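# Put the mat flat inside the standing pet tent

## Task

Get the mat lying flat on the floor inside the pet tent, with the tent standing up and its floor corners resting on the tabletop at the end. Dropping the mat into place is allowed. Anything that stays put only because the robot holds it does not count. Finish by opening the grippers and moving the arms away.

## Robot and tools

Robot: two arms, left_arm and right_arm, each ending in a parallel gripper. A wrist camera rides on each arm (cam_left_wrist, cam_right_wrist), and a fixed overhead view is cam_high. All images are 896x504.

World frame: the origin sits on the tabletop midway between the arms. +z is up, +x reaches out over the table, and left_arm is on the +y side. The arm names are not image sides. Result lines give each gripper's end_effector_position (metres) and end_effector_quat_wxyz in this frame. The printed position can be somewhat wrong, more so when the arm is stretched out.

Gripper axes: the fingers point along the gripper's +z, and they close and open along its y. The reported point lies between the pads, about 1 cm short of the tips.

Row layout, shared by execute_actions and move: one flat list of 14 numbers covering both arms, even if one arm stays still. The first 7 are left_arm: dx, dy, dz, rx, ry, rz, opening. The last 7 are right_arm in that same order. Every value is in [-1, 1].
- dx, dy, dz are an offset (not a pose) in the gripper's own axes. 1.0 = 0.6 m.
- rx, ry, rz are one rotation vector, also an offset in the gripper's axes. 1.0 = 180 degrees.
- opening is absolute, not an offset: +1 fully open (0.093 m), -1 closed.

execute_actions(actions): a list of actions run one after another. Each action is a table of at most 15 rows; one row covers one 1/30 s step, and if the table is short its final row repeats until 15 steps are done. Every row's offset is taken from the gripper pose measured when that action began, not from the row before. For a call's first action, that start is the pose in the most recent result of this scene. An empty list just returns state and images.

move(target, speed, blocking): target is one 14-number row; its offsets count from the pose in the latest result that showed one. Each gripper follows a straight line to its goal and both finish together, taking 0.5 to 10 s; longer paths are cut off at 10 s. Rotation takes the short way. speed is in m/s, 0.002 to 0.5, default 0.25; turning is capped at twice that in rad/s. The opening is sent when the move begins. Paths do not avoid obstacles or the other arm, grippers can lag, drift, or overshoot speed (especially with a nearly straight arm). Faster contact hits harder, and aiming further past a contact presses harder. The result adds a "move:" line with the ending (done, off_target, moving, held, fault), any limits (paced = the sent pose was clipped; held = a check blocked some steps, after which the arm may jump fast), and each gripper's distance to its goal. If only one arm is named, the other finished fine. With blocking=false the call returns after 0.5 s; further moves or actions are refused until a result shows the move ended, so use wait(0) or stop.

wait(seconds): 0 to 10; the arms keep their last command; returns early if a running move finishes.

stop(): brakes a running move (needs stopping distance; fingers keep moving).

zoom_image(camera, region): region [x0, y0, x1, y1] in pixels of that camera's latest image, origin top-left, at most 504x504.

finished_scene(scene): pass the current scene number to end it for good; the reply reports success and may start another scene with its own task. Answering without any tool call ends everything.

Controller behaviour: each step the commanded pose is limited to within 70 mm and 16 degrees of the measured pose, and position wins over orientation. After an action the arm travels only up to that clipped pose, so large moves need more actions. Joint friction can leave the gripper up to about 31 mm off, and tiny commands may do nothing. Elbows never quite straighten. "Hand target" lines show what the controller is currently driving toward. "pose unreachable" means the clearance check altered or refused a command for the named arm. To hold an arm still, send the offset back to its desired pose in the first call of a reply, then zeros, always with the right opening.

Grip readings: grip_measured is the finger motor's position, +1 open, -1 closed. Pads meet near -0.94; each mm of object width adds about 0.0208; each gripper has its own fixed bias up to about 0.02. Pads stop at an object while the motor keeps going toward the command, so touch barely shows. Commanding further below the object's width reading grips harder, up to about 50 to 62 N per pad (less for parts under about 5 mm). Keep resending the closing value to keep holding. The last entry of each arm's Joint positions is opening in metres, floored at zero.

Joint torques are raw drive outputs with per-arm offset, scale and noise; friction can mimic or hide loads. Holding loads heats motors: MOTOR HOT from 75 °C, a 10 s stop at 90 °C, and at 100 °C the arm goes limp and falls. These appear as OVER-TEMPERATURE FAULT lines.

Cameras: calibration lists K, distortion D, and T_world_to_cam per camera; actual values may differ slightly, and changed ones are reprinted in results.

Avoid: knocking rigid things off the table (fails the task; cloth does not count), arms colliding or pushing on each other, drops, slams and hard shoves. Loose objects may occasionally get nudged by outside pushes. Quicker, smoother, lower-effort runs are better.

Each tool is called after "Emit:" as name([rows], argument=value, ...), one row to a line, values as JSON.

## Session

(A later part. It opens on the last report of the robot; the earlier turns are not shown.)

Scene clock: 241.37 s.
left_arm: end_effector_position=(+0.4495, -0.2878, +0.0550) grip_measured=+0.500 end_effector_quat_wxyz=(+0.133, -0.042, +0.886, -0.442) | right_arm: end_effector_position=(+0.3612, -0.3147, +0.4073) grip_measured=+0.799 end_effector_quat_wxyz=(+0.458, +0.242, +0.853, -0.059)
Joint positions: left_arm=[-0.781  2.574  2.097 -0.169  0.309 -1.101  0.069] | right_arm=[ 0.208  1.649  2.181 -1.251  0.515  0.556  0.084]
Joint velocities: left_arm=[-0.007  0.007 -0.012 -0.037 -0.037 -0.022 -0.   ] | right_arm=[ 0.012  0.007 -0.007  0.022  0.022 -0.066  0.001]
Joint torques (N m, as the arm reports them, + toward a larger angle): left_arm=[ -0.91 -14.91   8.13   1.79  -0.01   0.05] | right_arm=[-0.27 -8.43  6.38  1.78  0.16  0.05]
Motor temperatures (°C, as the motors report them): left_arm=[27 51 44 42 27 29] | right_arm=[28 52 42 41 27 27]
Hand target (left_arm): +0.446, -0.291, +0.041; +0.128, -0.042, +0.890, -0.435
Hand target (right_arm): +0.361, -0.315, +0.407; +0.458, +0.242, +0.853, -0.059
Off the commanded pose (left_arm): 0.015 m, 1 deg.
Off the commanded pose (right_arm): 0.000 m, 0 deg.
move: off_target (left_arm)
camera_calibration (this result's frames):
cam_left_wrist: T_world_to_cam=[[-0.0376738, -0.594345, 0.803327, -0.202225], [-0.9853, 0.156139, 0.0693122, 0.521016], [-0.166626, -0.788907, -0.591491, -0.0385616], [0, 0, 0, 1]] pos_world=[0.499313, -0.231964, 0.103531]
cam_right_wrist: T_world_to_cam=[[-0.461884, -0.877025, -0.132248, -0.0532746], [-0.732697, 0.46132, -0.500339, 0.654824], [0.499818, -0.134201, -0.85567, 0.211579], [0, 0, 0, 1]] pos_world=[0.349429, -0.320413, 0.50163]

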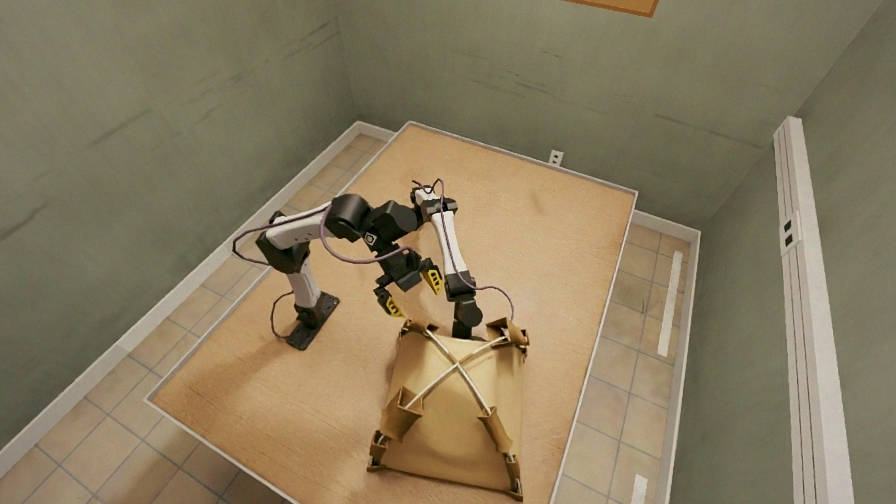

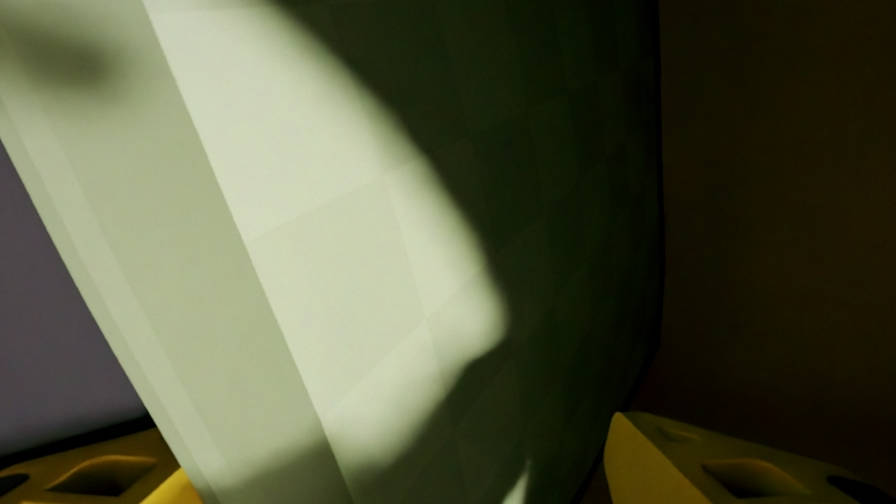

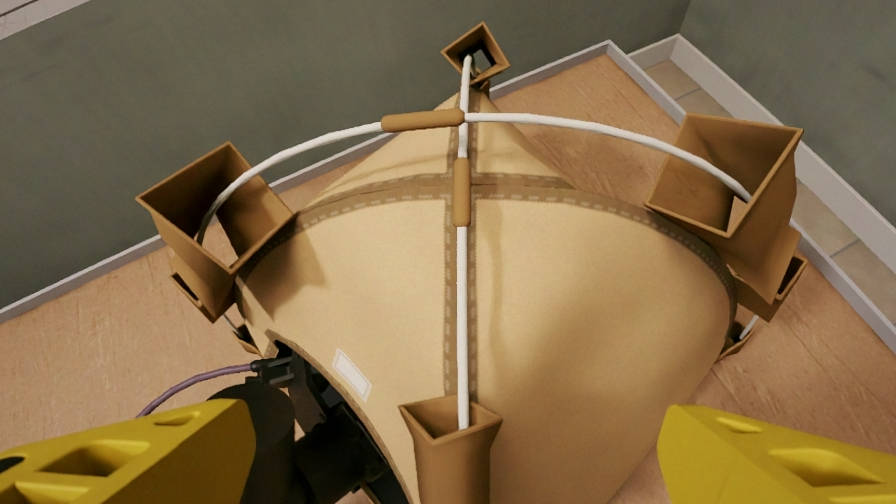

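Emit:
move(target=[-0.0283,0.006,0.014,0.0364,-0.0275,0.255,0.8, 0,0,0,0,0,0,0.8], speed=0.3)

Scene clock: 244.97 s.
left_arm: end_effector_position=(+0.4676, -0.2898, +0.0578) grip_measured=+0.798 end_effector_quat_wxyz=(+0.333, +0.291, +0.803, -0.398) | right_arm: end_effector_position=(+0.3612, -0.3147, +0.4073) grip_measured=+0.799 end_effector_quat_wxyz=(+0.458, +0.242, +0.853, -0.059)
Joint positions: left_arm=[-0.753  2.594  2.033  0.048  0.351 -0.336  0.084] | right_arm=[ 0.208  1.649  2.181 -1.251  0.515  0.556  0.084]
Joint velocities: left_arm=[-0.002 -0.037 -0.002  0.022 -0.037  0.081 -0.001] | right_arm=[-0.017 -0.007 -0.002  0.037 -0.051 -0.051 -0.   ]
Joint torques (N m, as the arm reports them, + toward a larger angle): left_arm=[  0.16 -16.95   5.84   2.24   0.27   0.14] | right_arm=[-0.22 -8.43  6.4   1.75  0.17  0.06]
Motor temperatures (°C, as the motors report them): left_arm=[27 52 44 43 27 29] | right_arm=[28 52 42 41 27 27]
Hand target (left_arm): +0.468, -0.288, +0.051; +0.334, +0.297, +0.800, -0.401
Hand target (right_arm): +0.361, -0.315, +0.407; +0.458, +0.242, +0.853, -0.059
Off the commanded pose (left_arm): 0.007 m, 1 deg.
Off the commanded pose (right_arm): 0.000 m, 0 deg.
move: done
camera_calibration (this result's frames):
cam_left_wrist: T_world_to_cam=[[-0.730991, -0.505279, 0.458634, 0.164948], [-0.68238, 0.538256, -0.494609, 0.540652], [0.00305296, -0.674517, -0.738253, -0.0732082], [0, 0, 0, 1]] pos_world=[0.489729, -0.257044, 0.137714]
cam_right_wrist: T_world_to_cam=[[-0.461884, -0.877025, -0.132248, -0.0532746], [-0.732697, 0.46132, -0.500339, 0.654824], [0.499818, -0.134201, -0.85567, 0.211579], [0, 0, 0, 1]] pos_world=[0.349429, -0.320413, 0.50163]

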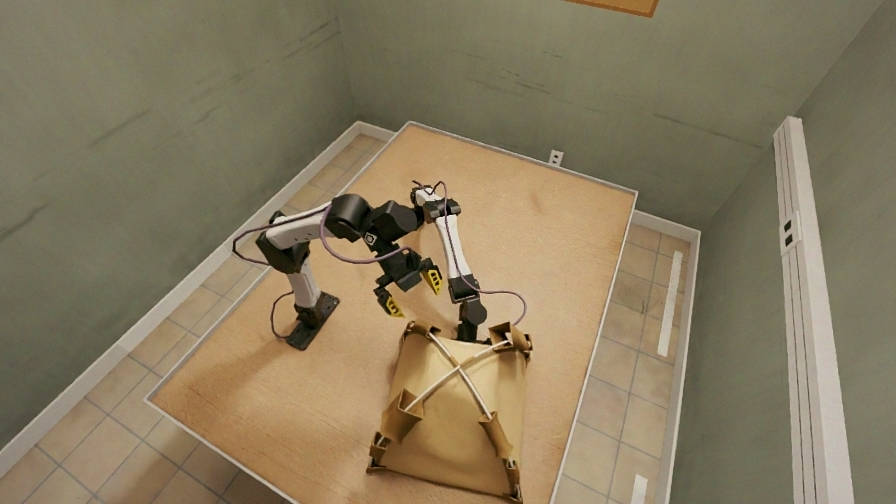

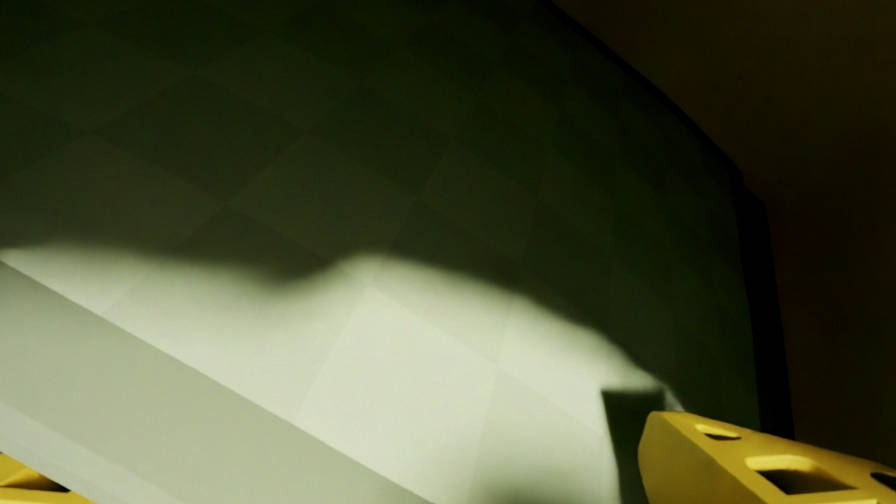

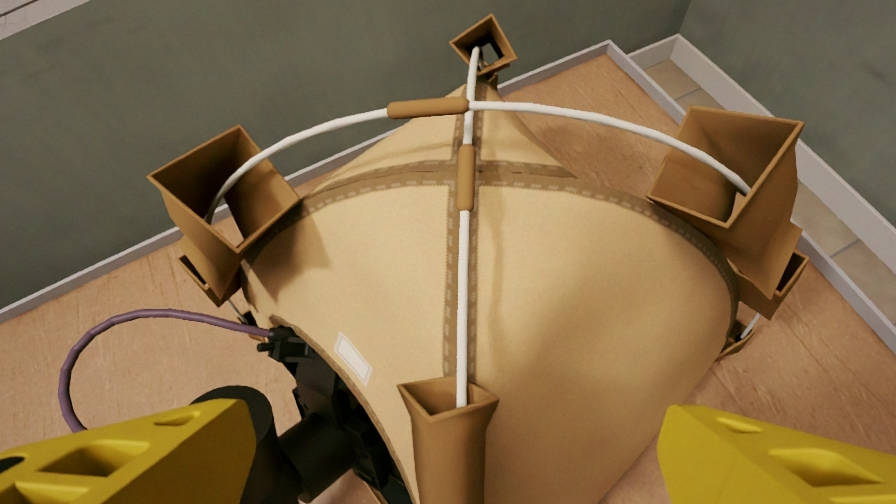

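Emit:
zoom_image(camera="cam_left_wrist", region=[440, 150, 850, 504])

Region (440, 150, 850, 504) of cam_left_wrist's 896x504 image, scaled by 1.229, with more detail than that image has; it fills the top 435 rows of this view, and the rest is white.

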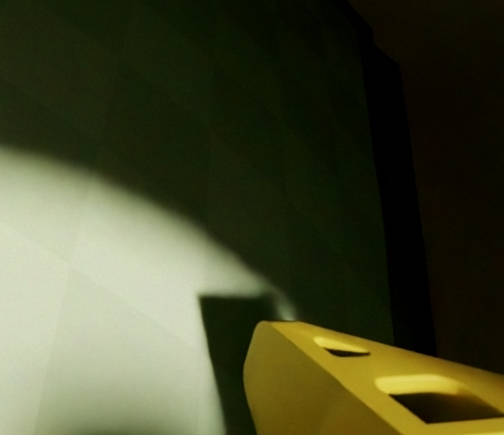

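Emit:
move(target=[0.0167,-0.0288,0.004,0,0,-0.083,0.8, 0,0,0,0,0,0,0.8], speed=0.2)

Emit:
execute_actions([
  [[0,0,0,0,0,0,0.75,0,0,0,0,0,0,0.8],[0,0,0,0,0,0,0.7,0,0,0,0,0,0,0.8],[0,0,0,0,0,0,0.65,0,0,0,0,0,0,0.8],[0,0,0,0,0,0,0.6,0,0,0,0,0,0,0.8],[0,0,0,0,0,0,0.55,0,0,0,0,0,0,0.8],[0,0,0,0,0,0,0.5,0,0,0,0,0,0,0.8],[0,0,0,0,0,0,0.45,0,0,0,0,0,0,0.8],[0,0,0,0,0,0,0.4,0,0,0,0,0,0,0.8],[0,0,0,0,0,0,0.35,0,0,0,0,0,0,0.8],[0,0,0,0,0,0,0.3,0,0,0,0,0,0,0.8],[0,0,0,0,0,0,0.25,0,0,0,0,0,0,0.8],[0,0,0,0,0,0,0.2,0,0,0,0,0,0,0.8],[0,0,0,0,0,0,0.15,0,0,0,0,0,0,0.8]],
])

Scene clock: 251.30 s.
left_arm: end_effector_position=(+0.4613, -0.2961, +0.0595) grip_measured=+0.798 end_effector_quat_wxyz=(+0.291, +0.184, +0.831, -0.436) | right_arm: end_effector_position=(+0.3612, -0.3147, +0.4073) grip_measured=+0.799 end_effector_quat_wxyz=(+0.458, +0.242, +0.853, -0.059)
Joint positions: left_arm=[-0.774  2.585  2.012  0.08   0.315 -0.599  0.084] | right_arm=[ 0.208  1.649  2.181 -1.251  0.515  0.556  0.084]
Joint velocities: left_arm=[-0.017  0.002 -0.002 -0.007  0.022 -0.037  0.   ] | right_arm=[-0.012 -0.002 -0.012  0.037 -0.066 -0.051  0.   ]
Joint torques (N m, as the arm reports them, + toward a larger angle): left_arm=[ -1.34 -18.7    5.23   2.     0.14  -0.07] | right_arm=[-0.19 -8.43  6.36  1.78  0.18  0.05]
Motor temperatures (°C, as the motors report them): left_arm=[27 54 44 43 27 29] | right_arm=[28 52 42 41 27 27]
Hand target (left_arm): +0.450, -0.299, +0.057; +0.278, +0.184, +0.834, -0.438
Hand target (right_arm): +0.361, -0.315, +0.407; +0.458, +0.242, +0.853, -0.059
Off the commanded pose (left_arm): 0.012 m, 1 deg.
Off the commanded pose (right_arm): 0.000 m, 0 deg.
move: off_target (left_arm)
camera_calibration (this result's frames):
cam_left_wrist: T_world_to_cam=[[-0.556223, -0.542696, 0.629363, 0.0545781], [-0.829918, 0.401965, -0.386859, 0.561864], [-0.0430344, -0.737499, -0.673975, -0.077382], [0, 0, 0, 1]] pos_world=[0.493328, -0.253299, 0.130859]
cam_right_wrist: T_world_to_cam=[[-0.461884, -0.877025, -0.132248, -0.0532746], [-0.732697, 0.46132, -0.500339, 0.654824], [0.499818, -0.134201, -0.85567, 0.211579], [0, 0, 0, 1]] pos_world=[0.349429, -0.320413, 0.50163]

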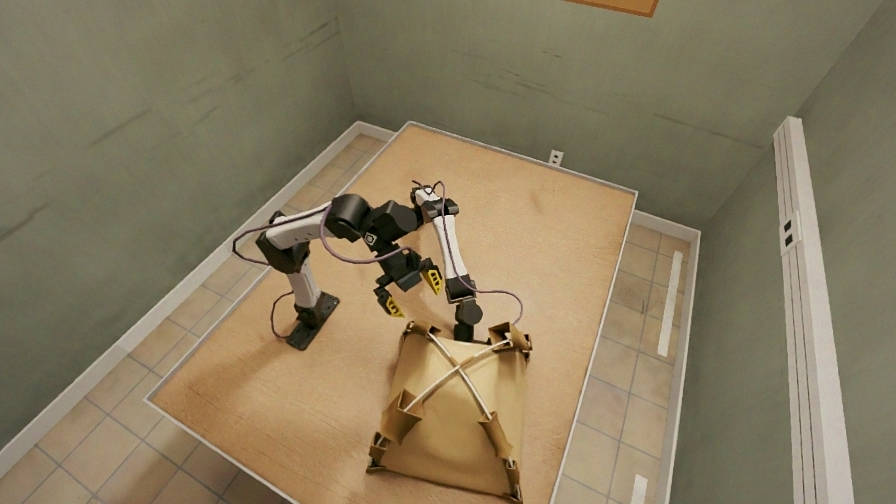

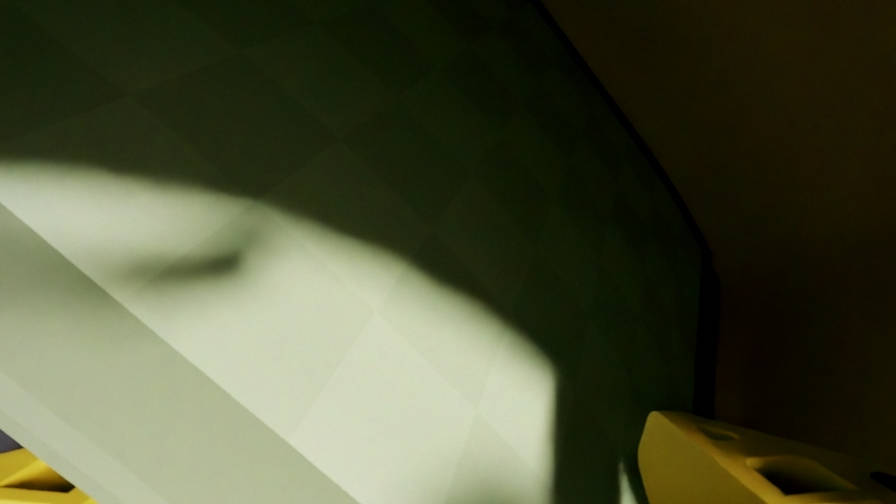

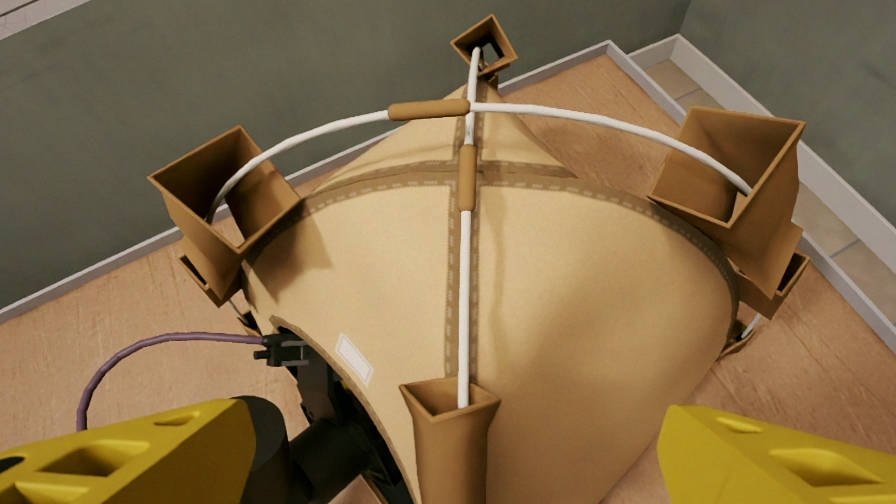

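Scene clock: 251.80 s.
left_arm: end_effector_position=(+0.4610, -0.2956, +0.0584) grip_measured=+0.153 end_effector_quat_wxyz=(+0.289, +0.184, +0.833, -0.435) | right_arm: end_effector_position=(+0.3612, -0.3147, +0.4073) grip_measured=+0.799 end_effector_quat_wxyz=(+0.458, +0.242, +0.853, -0.059)
Joint positions: left_arm=[-0.774  2.585  2.012  0.074  0.315 -0.599  0.053] | right_arm=[ 0.208  1.649  2.181 -1.251  0.515  0.556  0.084]
Joint velocities: left_arm=[-0.007 -0.012  0.007 -0.022  0.022  0.007 -0.003] | right_arm=[-0.012 -0.002  0.002  0.081 -0.007 -0.022 -0.001]
Joint torques (N m, as the arm reports them, + toward a larger angle): left_arm=[ -0.25 -17.62   6.99   2.03   0.09   0.06] | right_arm=[-0.15 -8.41  6.45  1.77  0.16  0.05]
Motor temperatures (°C, as the motors report them): left_arm=[27 54 44 43 27 29] | right_arm=[28 52 42 41 27 27]
Hand target (left_arm): +0.461, -0.296, +0.059; +0.291, +0.184, +0.832, -0.436
Hand target (right_arm): +0.361, -0.315, +0.407; +0.458, +0.242, +0.853, -0.059
Off the commanded pose (left_arm): 0.001 m, 0 deg.
Off the commanded pose (right_arm): 0.000 m, 0 deg.
camera_calibration (this result's frames):
cam_left_wrist: T_world_to_cam=[[-0.553897, -0.545473, 0.629013, 0.0534724], [-0.831363, 0.40327, -0.382372, 0.561754], [-0.0450883, -0.734733, -0.676856, -0.0758626], [0, 0, 0, 1]] pos_world=[0.49322, -0.253109, 0.129816]
cam_right_wrist: T_world_to_cam=[[-0.461884, -0.877025, -0.132248, -0.0532746], [-0.732697, 0.46132, -0.500339, 0.654824], [0.499818, -0.134201, -0.85567, 0.211579], [0, 0, 0, 1]] pos_world=[0.349429, -0.320413, 0.50163]

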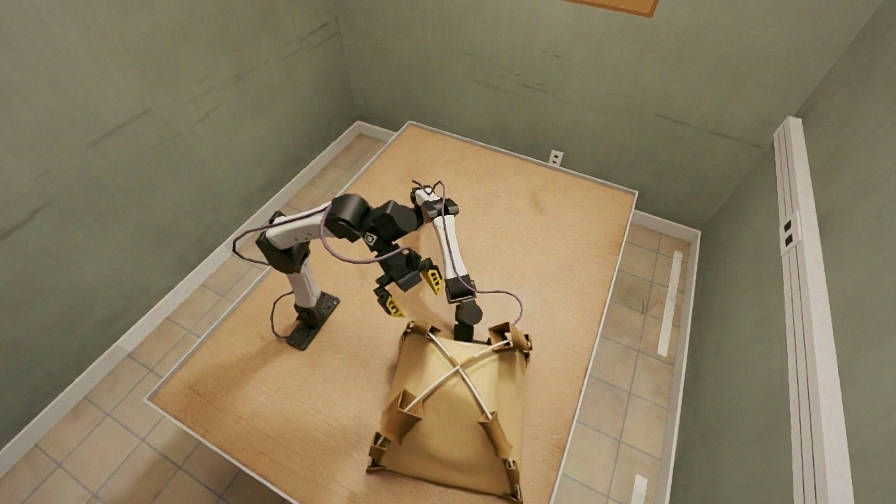

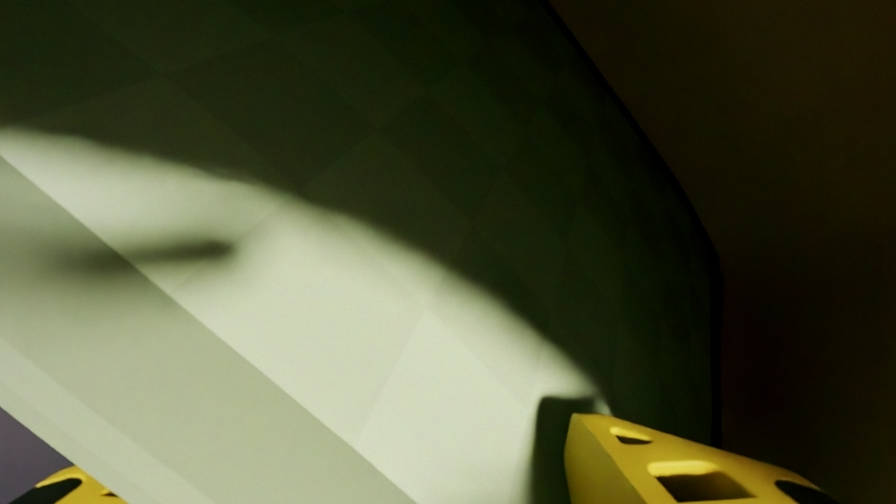

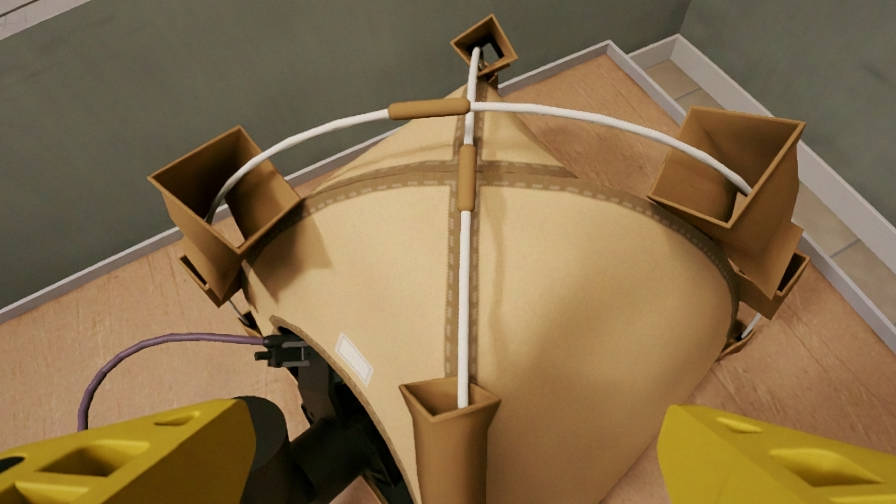

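Emit:
move(target=[0.0367,0.054,0.0327,0,0,0.133,0.15, 0,0,0,0,0,0,0.8], speed=0.15)

Scene clock: 255.60 s.
left_arm: end_effector_position=(+0.4685, -0.2982, +0.0384) grip_measured=+0.151 end_effector_quat_wxyz=(+0.386, +0.346, +0.769, -0.374) | right_arm: end_effector_position=(+0.3613, -0.3147, +0.4073) grip_measured=+0.799 end_effector_quat_wxyz=(+0.458, +0.242, +0.853, -0.059)
Joint positions: left_arm=[-0.768  2.646  2.012  0.174  0.319 -0.193  0.052] | right_arm=[ 0.208  1.649  2.181 -1.251  0.515  0.556  0.084]
Joint velocities: left_arm=[ 0.002 -0.017 -0.017  0.007 -0.051 -0.051 -0.   ] | right_arm=[-0.012  0.002 -0.012  0.051  0.051 -0.007 -0.001]
Joint torques (N m, as the arm reports them, + toward a larger angle): left_arm=[  0.33 -15.83   5.94   2.03   0.21   0.21] | right_arm=[-0.21 -8.42  6.39  1.77  0.17  0.05]
Motor temperatures (°C, as the motors report them): left_arm=[27 54 44 44 27 29] | right_arm=[28 51 42 41 27 27]
Hand target (left_arm): +0.468, -0.292, +0.016; +0.373, +0.352, +0.777, -0.365
Hand target (right_arm): +0.361, -0.315, +0.407; +0.458, +0.242, +0.853, -0.059
Off the commanded pose (left_arm): 0.024 m, 2 deg.
Off the commanded pose (right_arm): 0.000 m, 0 deg.
move: off_target (left_arm)
camera_calibration (this result's frames):
cam_left_wrist: T_world_to_cam=[[-0.820136, -0.473675, 0.320951, 0.226814], [-0.56452, 0.578466, -0.588808, 0.496601], [0.0932447, -0.664085, -0.741819, -0.132203], [0, 0, 0, 1]] pos_world=[0.478687, -0.267625, 0.121536]
cam_right_wrist: T_world_to_cam=[[-0.461835, -0.877013, -0.132499, -0.0531415], [-0.732511, 0.461366, -0.500568, 0.654929], [0.500135, -0.134123, -0.855497, 0.211447], [0, 0, 0, 1]] pos_world=[0.349448, -0.320408, 0.501688]

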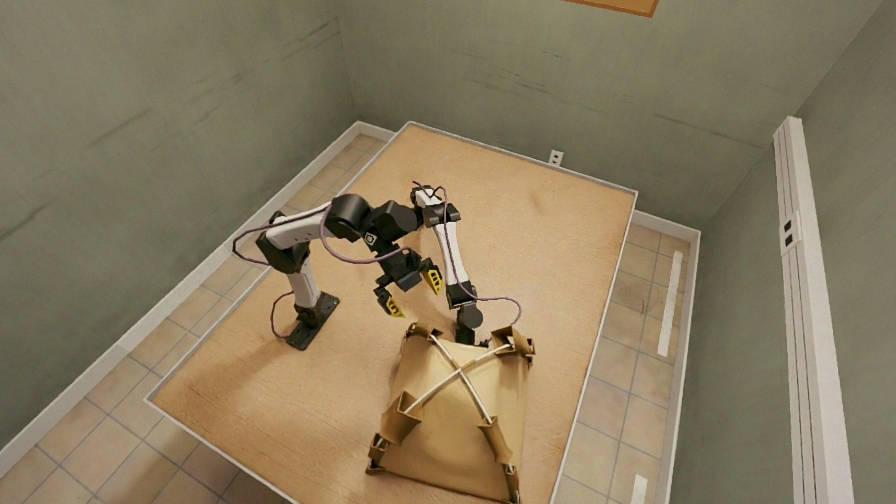

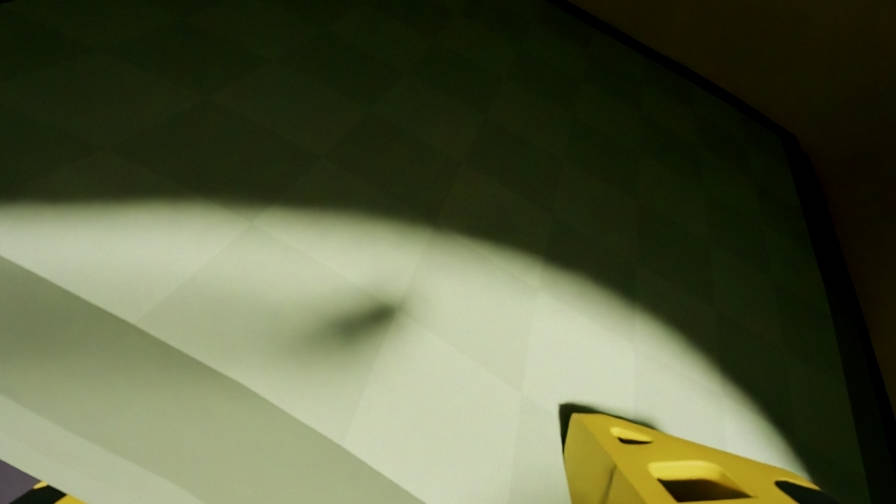

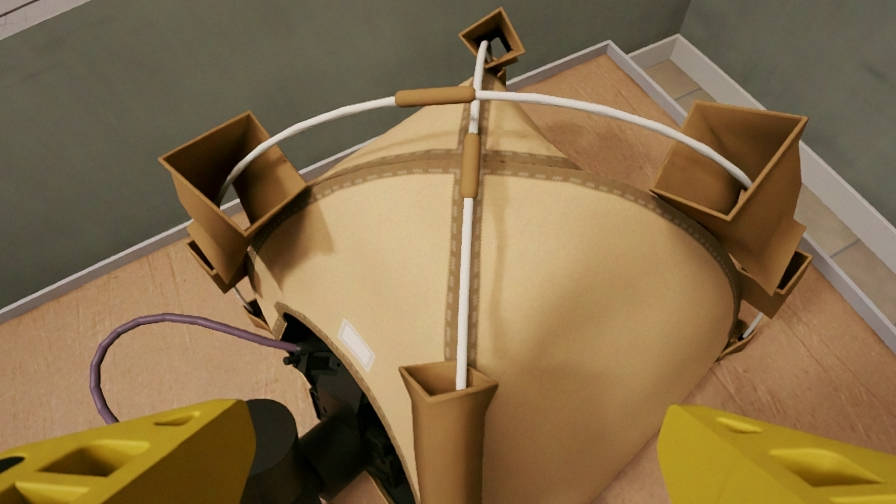

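Emit:
move(target=[0.0538,0.0268,-0.0175,-0.0114,0.043,0.0556,0.15, 0,0,0,0,0,0,0.8], speed=0.1)

Scene clock: 258.30 s.
left_arm: end_effector_position=(+0.4677, -0.2874, +0.0302) grip_measured=+0.151 end_effector_quat_wxyz=(+0.392, +0.420, +0.752, -0.322) | right_arm: end_effector_position=(+0.3613, -0.3147, +0.4073) grip_measured=+0.799 end_effector_quat_wxyz=(+0.458, +0.242, +0.853, -0.059)
Joint positions: left_arm=[-0.758  2.63   2.012  0.082  0.319  0.007  0.052] | right_arm=[ 0.208  1.649  2.181 -1.251  0.515  0.556  0.084]
Joint velocities: left_arm=[ 0.002 -0.002  0.007 -0.022 -0.051 -0.037 -0.001] | right_arm=[ 0.027 -0.012  0.002  0.007 -0.022 -0.022  0.   ]
Joint torques (N m, as the arm reports them, + toward a larger angle): left_arm=[  0.25 -18.39   4.22   1.59   0.     0.26] | right_arm=[-0.22 -8.39  6.42  1.78  0.16  0.05]
Motor temperatures (°C, as the motors report them): left_arm=[27 55 44 43 27 29] | right_arm=[28 51 42 41 27 27]
Hand target (left_arm): +0.464, -0.274, +0.011; +0.371, +0.428, +0.767, -0.302
Hand target (right_arm): +0.361, -0.315, +0.407; +0.458, +0.242, +0.853, -0.059
Off the commanded pose (left_arm): 0.024 m, 4 deg.
Off the commanded pose (right_arm): 0.000 m, 0 deg.
move: off_target (left_arm)
camera_calibration (this result's frames):
cam_left_wrist: T_world_to_cam=[[-0.884999, -0.434277, 0.167872, 0.280119], [-0.446695, 0.690287, -0.569181, 0.461495], [0.131303, -0.578712, -0.804892, -0.122442], [0, 0, 0, 1]] pos_world=[0.47013, -0.267774, 0.117098]
cam_right_wrist: T_world_to_cam=[[-0.461835, -0.877013, -0.132499, -0.0531415], [-0.732511, 0.461366, -0.500568, 0.654929], [0.500135, -0.134123, -0.855497, 0.211447], [0, 0, 0, 1]] pos_world=[0.349448, -0.320408, 0.501688]

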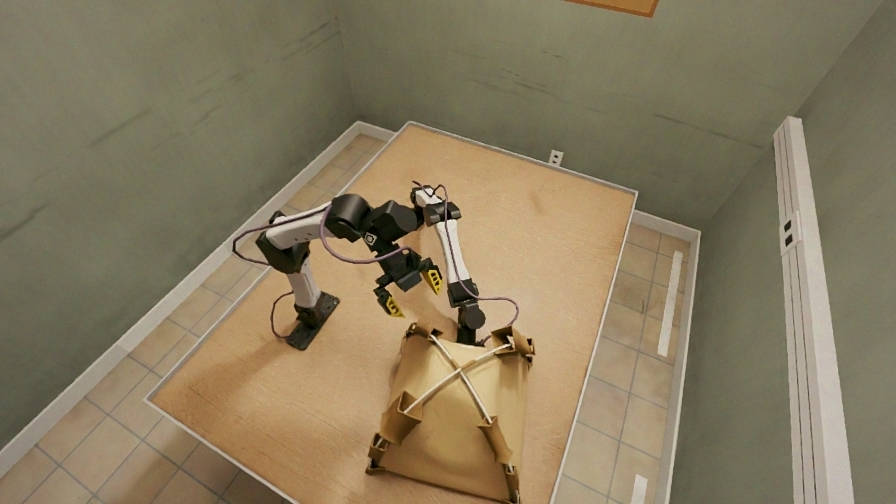

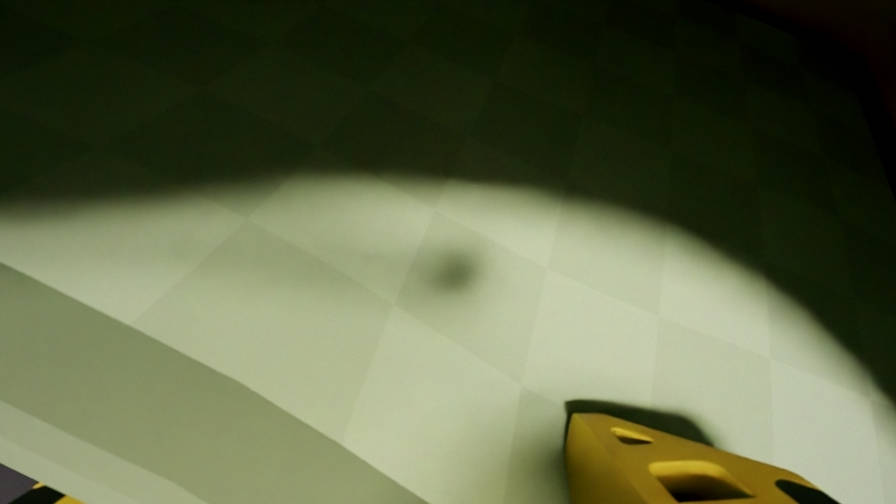

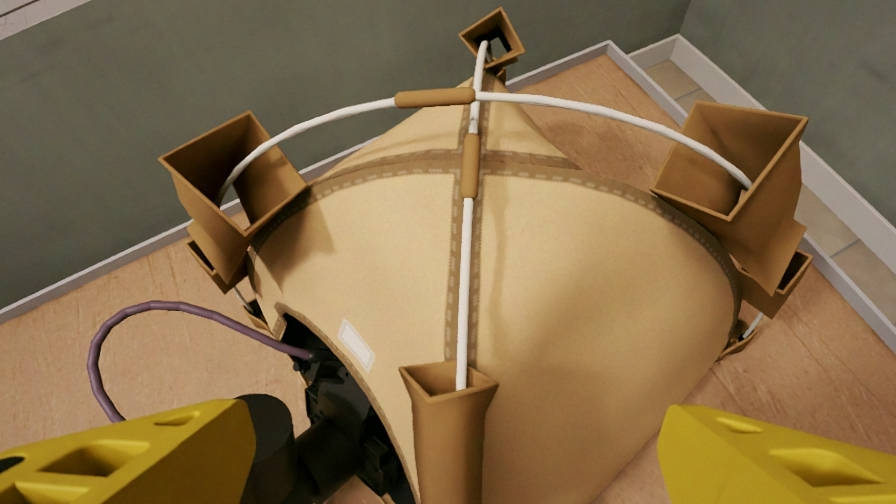

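Emit:
wait(seconds=6)

Emit:
move(target=[-0.014,0.003,-0.045,-0.025,0.0565,-0.155,0.6, 0,0,0,0,0,0,0.8], speed=0.2)

Scene clock: 266.87 s.
left_arm: end_effector_position=(+0.4676, -0.2874, +0.0300) grip_measured=+0.151 end_effector_quat_wxyz=(+0.392, +0.421, +0.752, -0.321) | right_arm: end_effector_position=(+0.3613, -0.3147, +0.4073) grip_measured=+0.799 end_effector_quat_wxyz=(+0.458, +0.242, +0.853, -0.059)
Joint positions: left_arm=[-0.758  2.63   2.012  0.081  0.319  0.01   0.052] | right_arm=[ 0.208  1.649  2.181 -1.251  0.515  0.556  0.084]
Joint velocities: left_arm=[ 0.002  0.002 -0.002 -0.007  0.037 -0.051 -0.001] | right_arm=[ 0.002  0.017 -0.007 -0.007 -0.066 -0.007 -0.   ]
Joint torques (N m, as the arm reports them, + toward a larger angle): left_arm=[  0.21 -18.42   4.22   1.6    0.01   0.27] | right_arm=[-0.27 -8.45  6.48  1.76  0.17  0.05]
Motor temperatures (°C, as the motors report them): left_arm=[27 57 43 43 27 29] | right_arm=[28 51 42 41 27 27]
Hand target (left_arm): +0.464, -0.274, +0.011; +0.371, +0.428, +0.767, -0.302
Hand target (right_arm): +0.361, -0.315, +0.407; +0.458, +0.242, +0.853, -0.059
Off the commanded pose (left_arm): 0.024 m, 4 deg.
Off the commanded pose (right_arm): 0.000 m, 0 deg.
wait: 6.00 s; at rest from the start
camera_calibration (this result's frames):
cam_left_wrist: T_world_to_cam=[[-0.885838, -0.433365, 0.165789, 0.280836], [-0.444856, 0.691671, -0.568941, 0.460865], [0.131887, -0.577742, -0.805494, -0.122495], [0, 0, 0, 1]] pos_world=[0.46995, -0.267833, 0.116976]
cam_right_wrist: T_world_to_cam=[[-0.461835, -0.877013, -0.132499, -0.0531415], [-0.732511, 0.461366, -0.500568, 0.654929], [0.500135, -0.134123, -0.855497, 0.211447], [0, 0, 0, 1]] pos_world=[0.349448, -0.320408, 0.501688]

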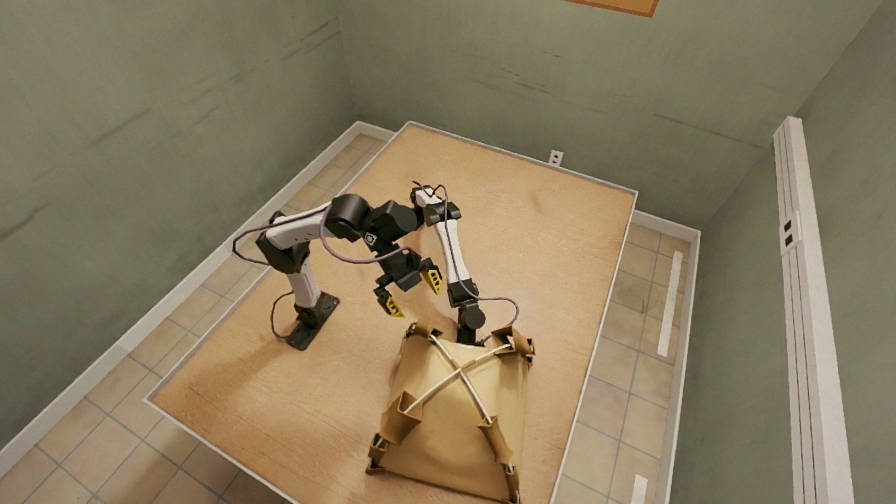

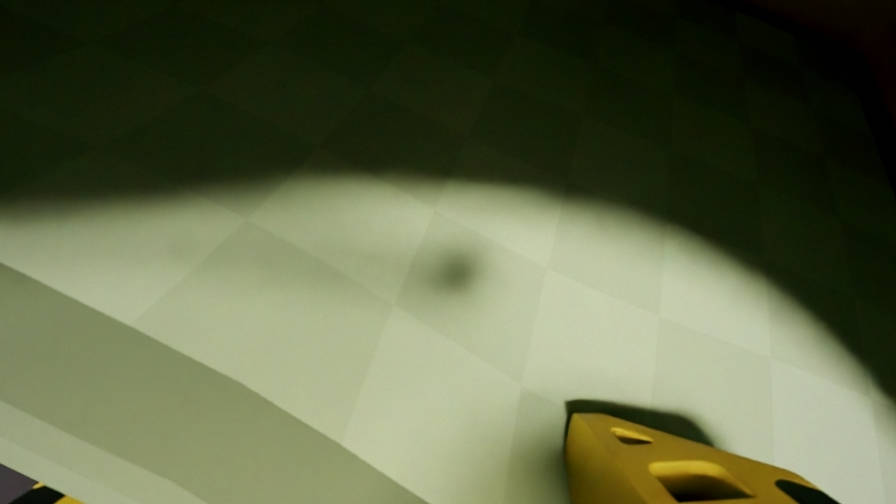

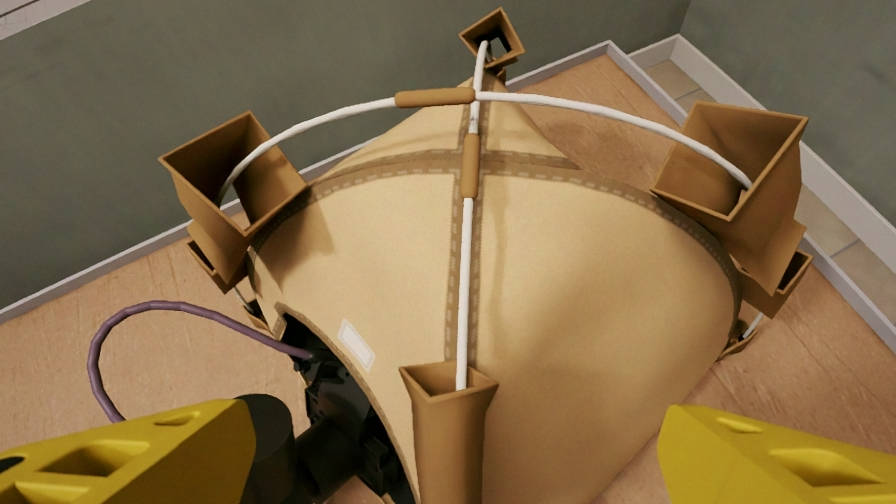

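Scene clock: 268.70 s.
left_arm: end_effector_position=(+0.4589, -0.2710, +0.0430) grip_measured=+0.598 end_effector_quat_wxyz=(+0.250, +0.246, +0.872, -0.340) | right_arm: end_effector_position=(+0.3613, -0.3147, +0.4073) grip_measured=+0.799 end_effector_quat_wxyz=(+0.458, +0.242, +0.853, -0.059)
Joint positions: left_arm=[-0.758  2.597  2.16  -0.298  0.29  -0.41   0.074] | right_arm=[ 0.208  1.649  2.181 -1.251  0.515  0.556  0.084]
Joint velocities: left_arm=[-0.012  0.007 -0.022 -0.022  0.037  0.022  0.   ] | right_arm=[ 0.007  0.012 -0.012 -0.051 -0.037  0.051  0.001]
Joint torques (N m, as the arm reports them, + toward a larger angle): left_arm=[  0.18 -17.9    8.3    1.59   0.04  -0.04] | right_arm=[-0.24 -8.45  6.41  1.77  0.17  0.04]
Motor temperatures (°C, as the motors report them): left_arm=[27 58 43 43 27 29] | right_arm=[28 51 42 41 27 27]
Hand target (left_arm): +0.464, -0.269, +0.050; +0.253, +0.237, +0.875, -0.339
Hand target (right_arm): +0.361, -0.315, +0.407; +0.458, +0.242, +0.853, -0.059
Off the commanded pose (left_arm): 0.009 m, 1 deg.
Off the commanded pose (right_arm): 0.000 m, 0 deg.
move: done
camera_calibration (this result's frames):
cam_left_wrist: T_world_to_cam=[[-0.594946, -0.641577, 0.484168, 0.074469], [-0.798887, 0.538281, -0.268389, 0.561047], [-0.0884262, -0.546473, -0.832795, 0.00934872], [0, 0, 0, 1]] pos_world=[0.493345, -0.249115, 0.122309]
cam_right_wrist: T_world_to_cam=[[-0.461835, -0.877013, -0.132499, -0.0531415], [-0.732511, 0.461366, -0.500568, 0.654929], [0.500135, -0.134123, -0.855497, 0.211447], [0, 0, 0, 1]] pos_world=[0.349448, -0.320408, 0.501688]

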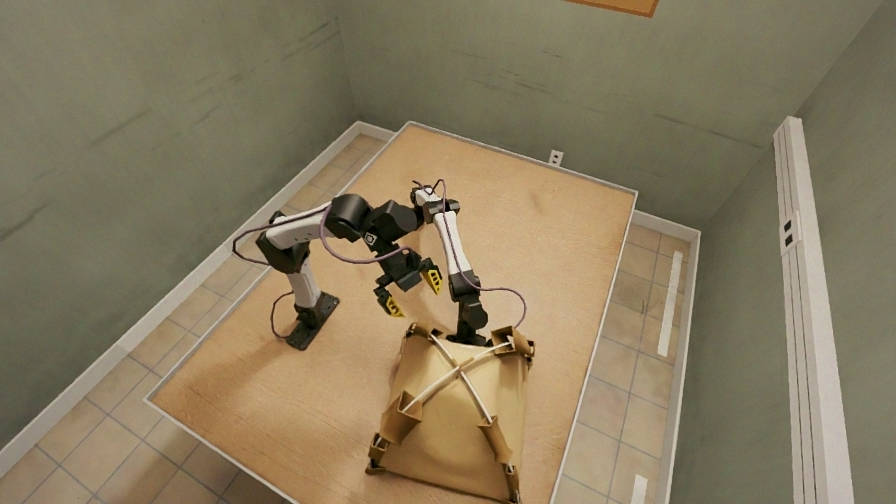

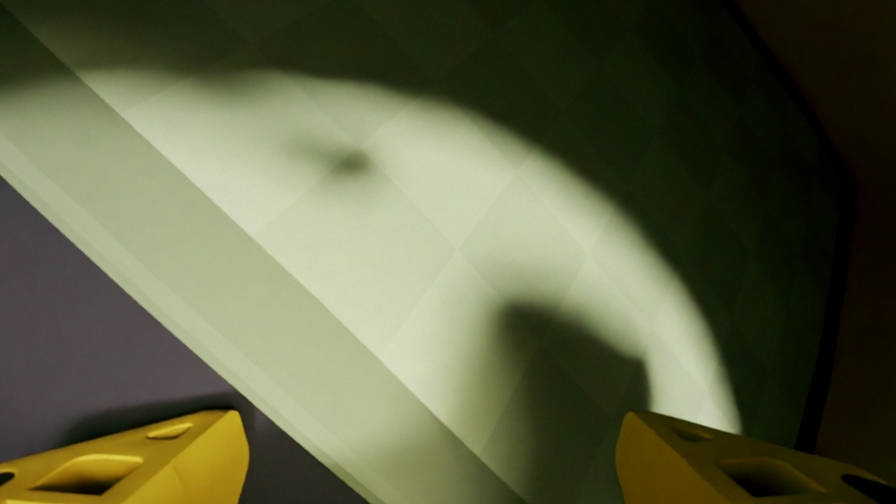

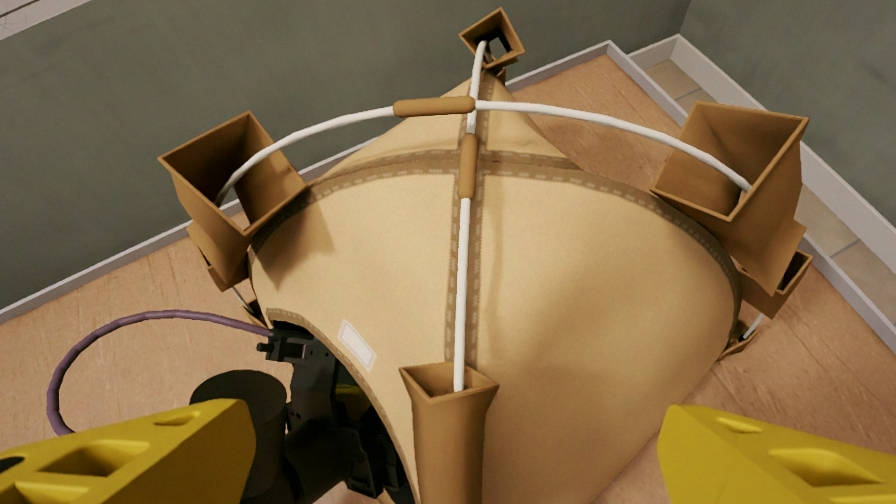

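Emit:
move(target=[0.0493,0.05,-0.1834,0.088,-0.108,0.233,0.6, 0,0,0,0,0,0,0.8], speed=0.3)

Scene clock: 272.00 s.
left_arm: end_effector_position=(+0.4272, -0.1675, +0.0790) grip_measured=+0.598 end_effector_quat_wxyz=(+0.454, +0.511, +0.627, -0.374) | right_arm: end_effector_position=(+0.3613, -0.3147, +0.4074) grip_measured=+0.799 end_effector_quat_wxyz=(+0.458, +0.242, +0.853, -0.059)
Joint positions: left_arm=[-0.573  2.222  1.279  0.532  0.686  0.262  0.074] | right_arm=[ 0.208  1.649  2.181 -1.25   0.515  0.556  0.084]
Joint velocities: left_arm=[-0.002  0.002  0.027 -0.051 -0.051  0.007  0.001] | right_arm=[-0.002 -0.002 -0.017 -0.007  0.022  0.022 -0.001]
Joint torques (N m, as the arm reports them, + toward a larger angle): left_arm=[  0.06 -15.31   4.6    2.07   0.33   0.08] | right_arm=[-0.24 -8.41  6.41  1.76  0.16  0.04]
Motor temperatures (°C, as the motors report them): left_arm=[27 58 43 43 27 29] | right_arm=[28 50 42 41 27 27]
Hand target (left_arm): +0.424, -0.165, +0.085; +0.459, +0.514, +0.619, -0.376
Hand target (right_arm): +0.361, -0.315, +0.407; +0.458, +0.242, +0.853, -0.059
Off the commanded pose (left_arm): 0.004 m, 1 deg.
Off the commanded pose (right_arm): 0.000 m, 0 deg.
move: done
camera_calibration (this result's frames):
cam_left_wrist: T_world_to_cam=[[-0.981465, -0.19072, 0.018761, 0.381951], [-0.144332, 0.671224, -0.727067, 0.268534], [0.126074, -0.716299, -0.68631, -0.0385873], [0, 0, 0, 1]] pos_world=[0.418495, -0.135041, 0.161594]
cam_right_wrist: T_world_to_cam=[[-0.461786, -0.877001, -0.13275, -0.0530084], [-0.732326, 0.461412, -0.500797, 0.655035], [0.500452, -0.134045, -0.855324, 0.211316], [0, 0, 0, 1]] pos_world=[0.349467, -0.320403, 0.501747]

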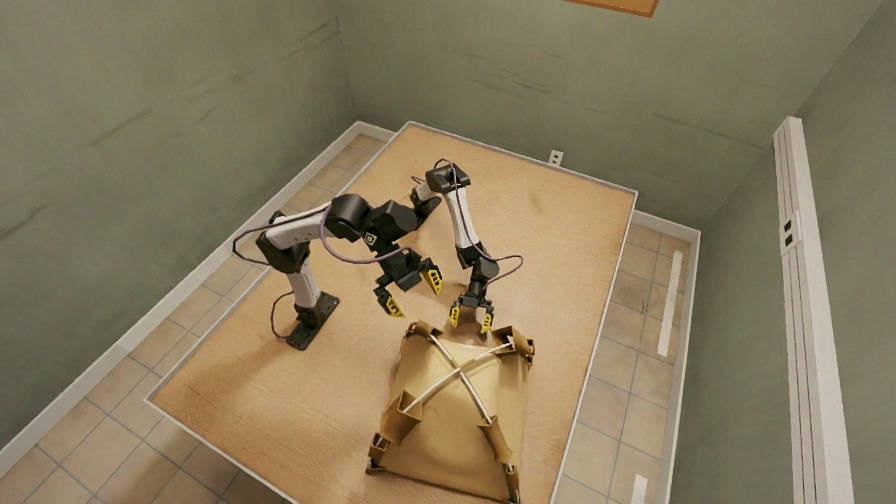

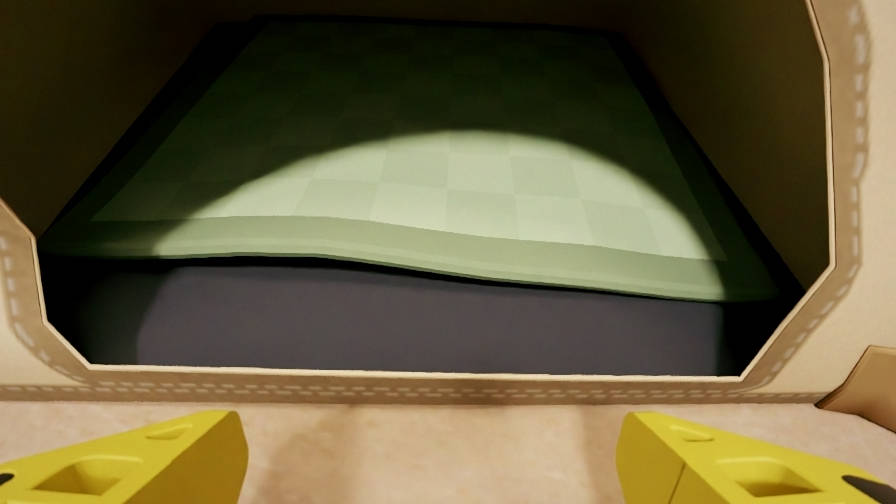

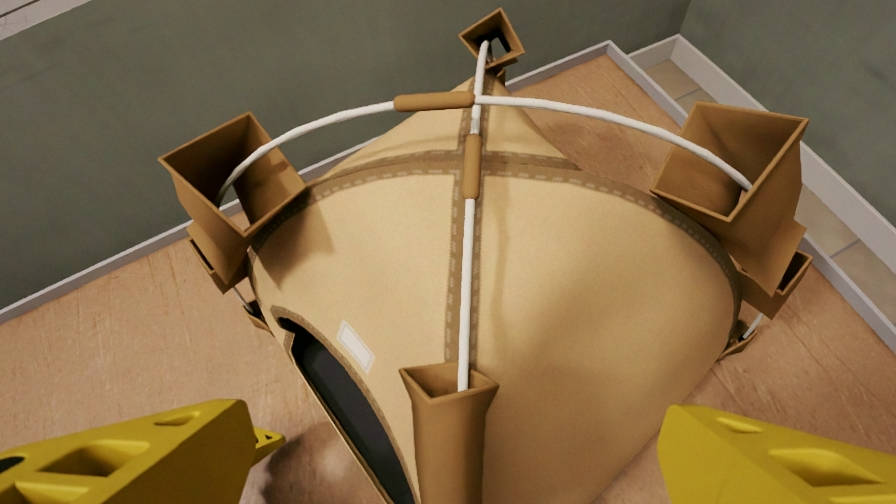

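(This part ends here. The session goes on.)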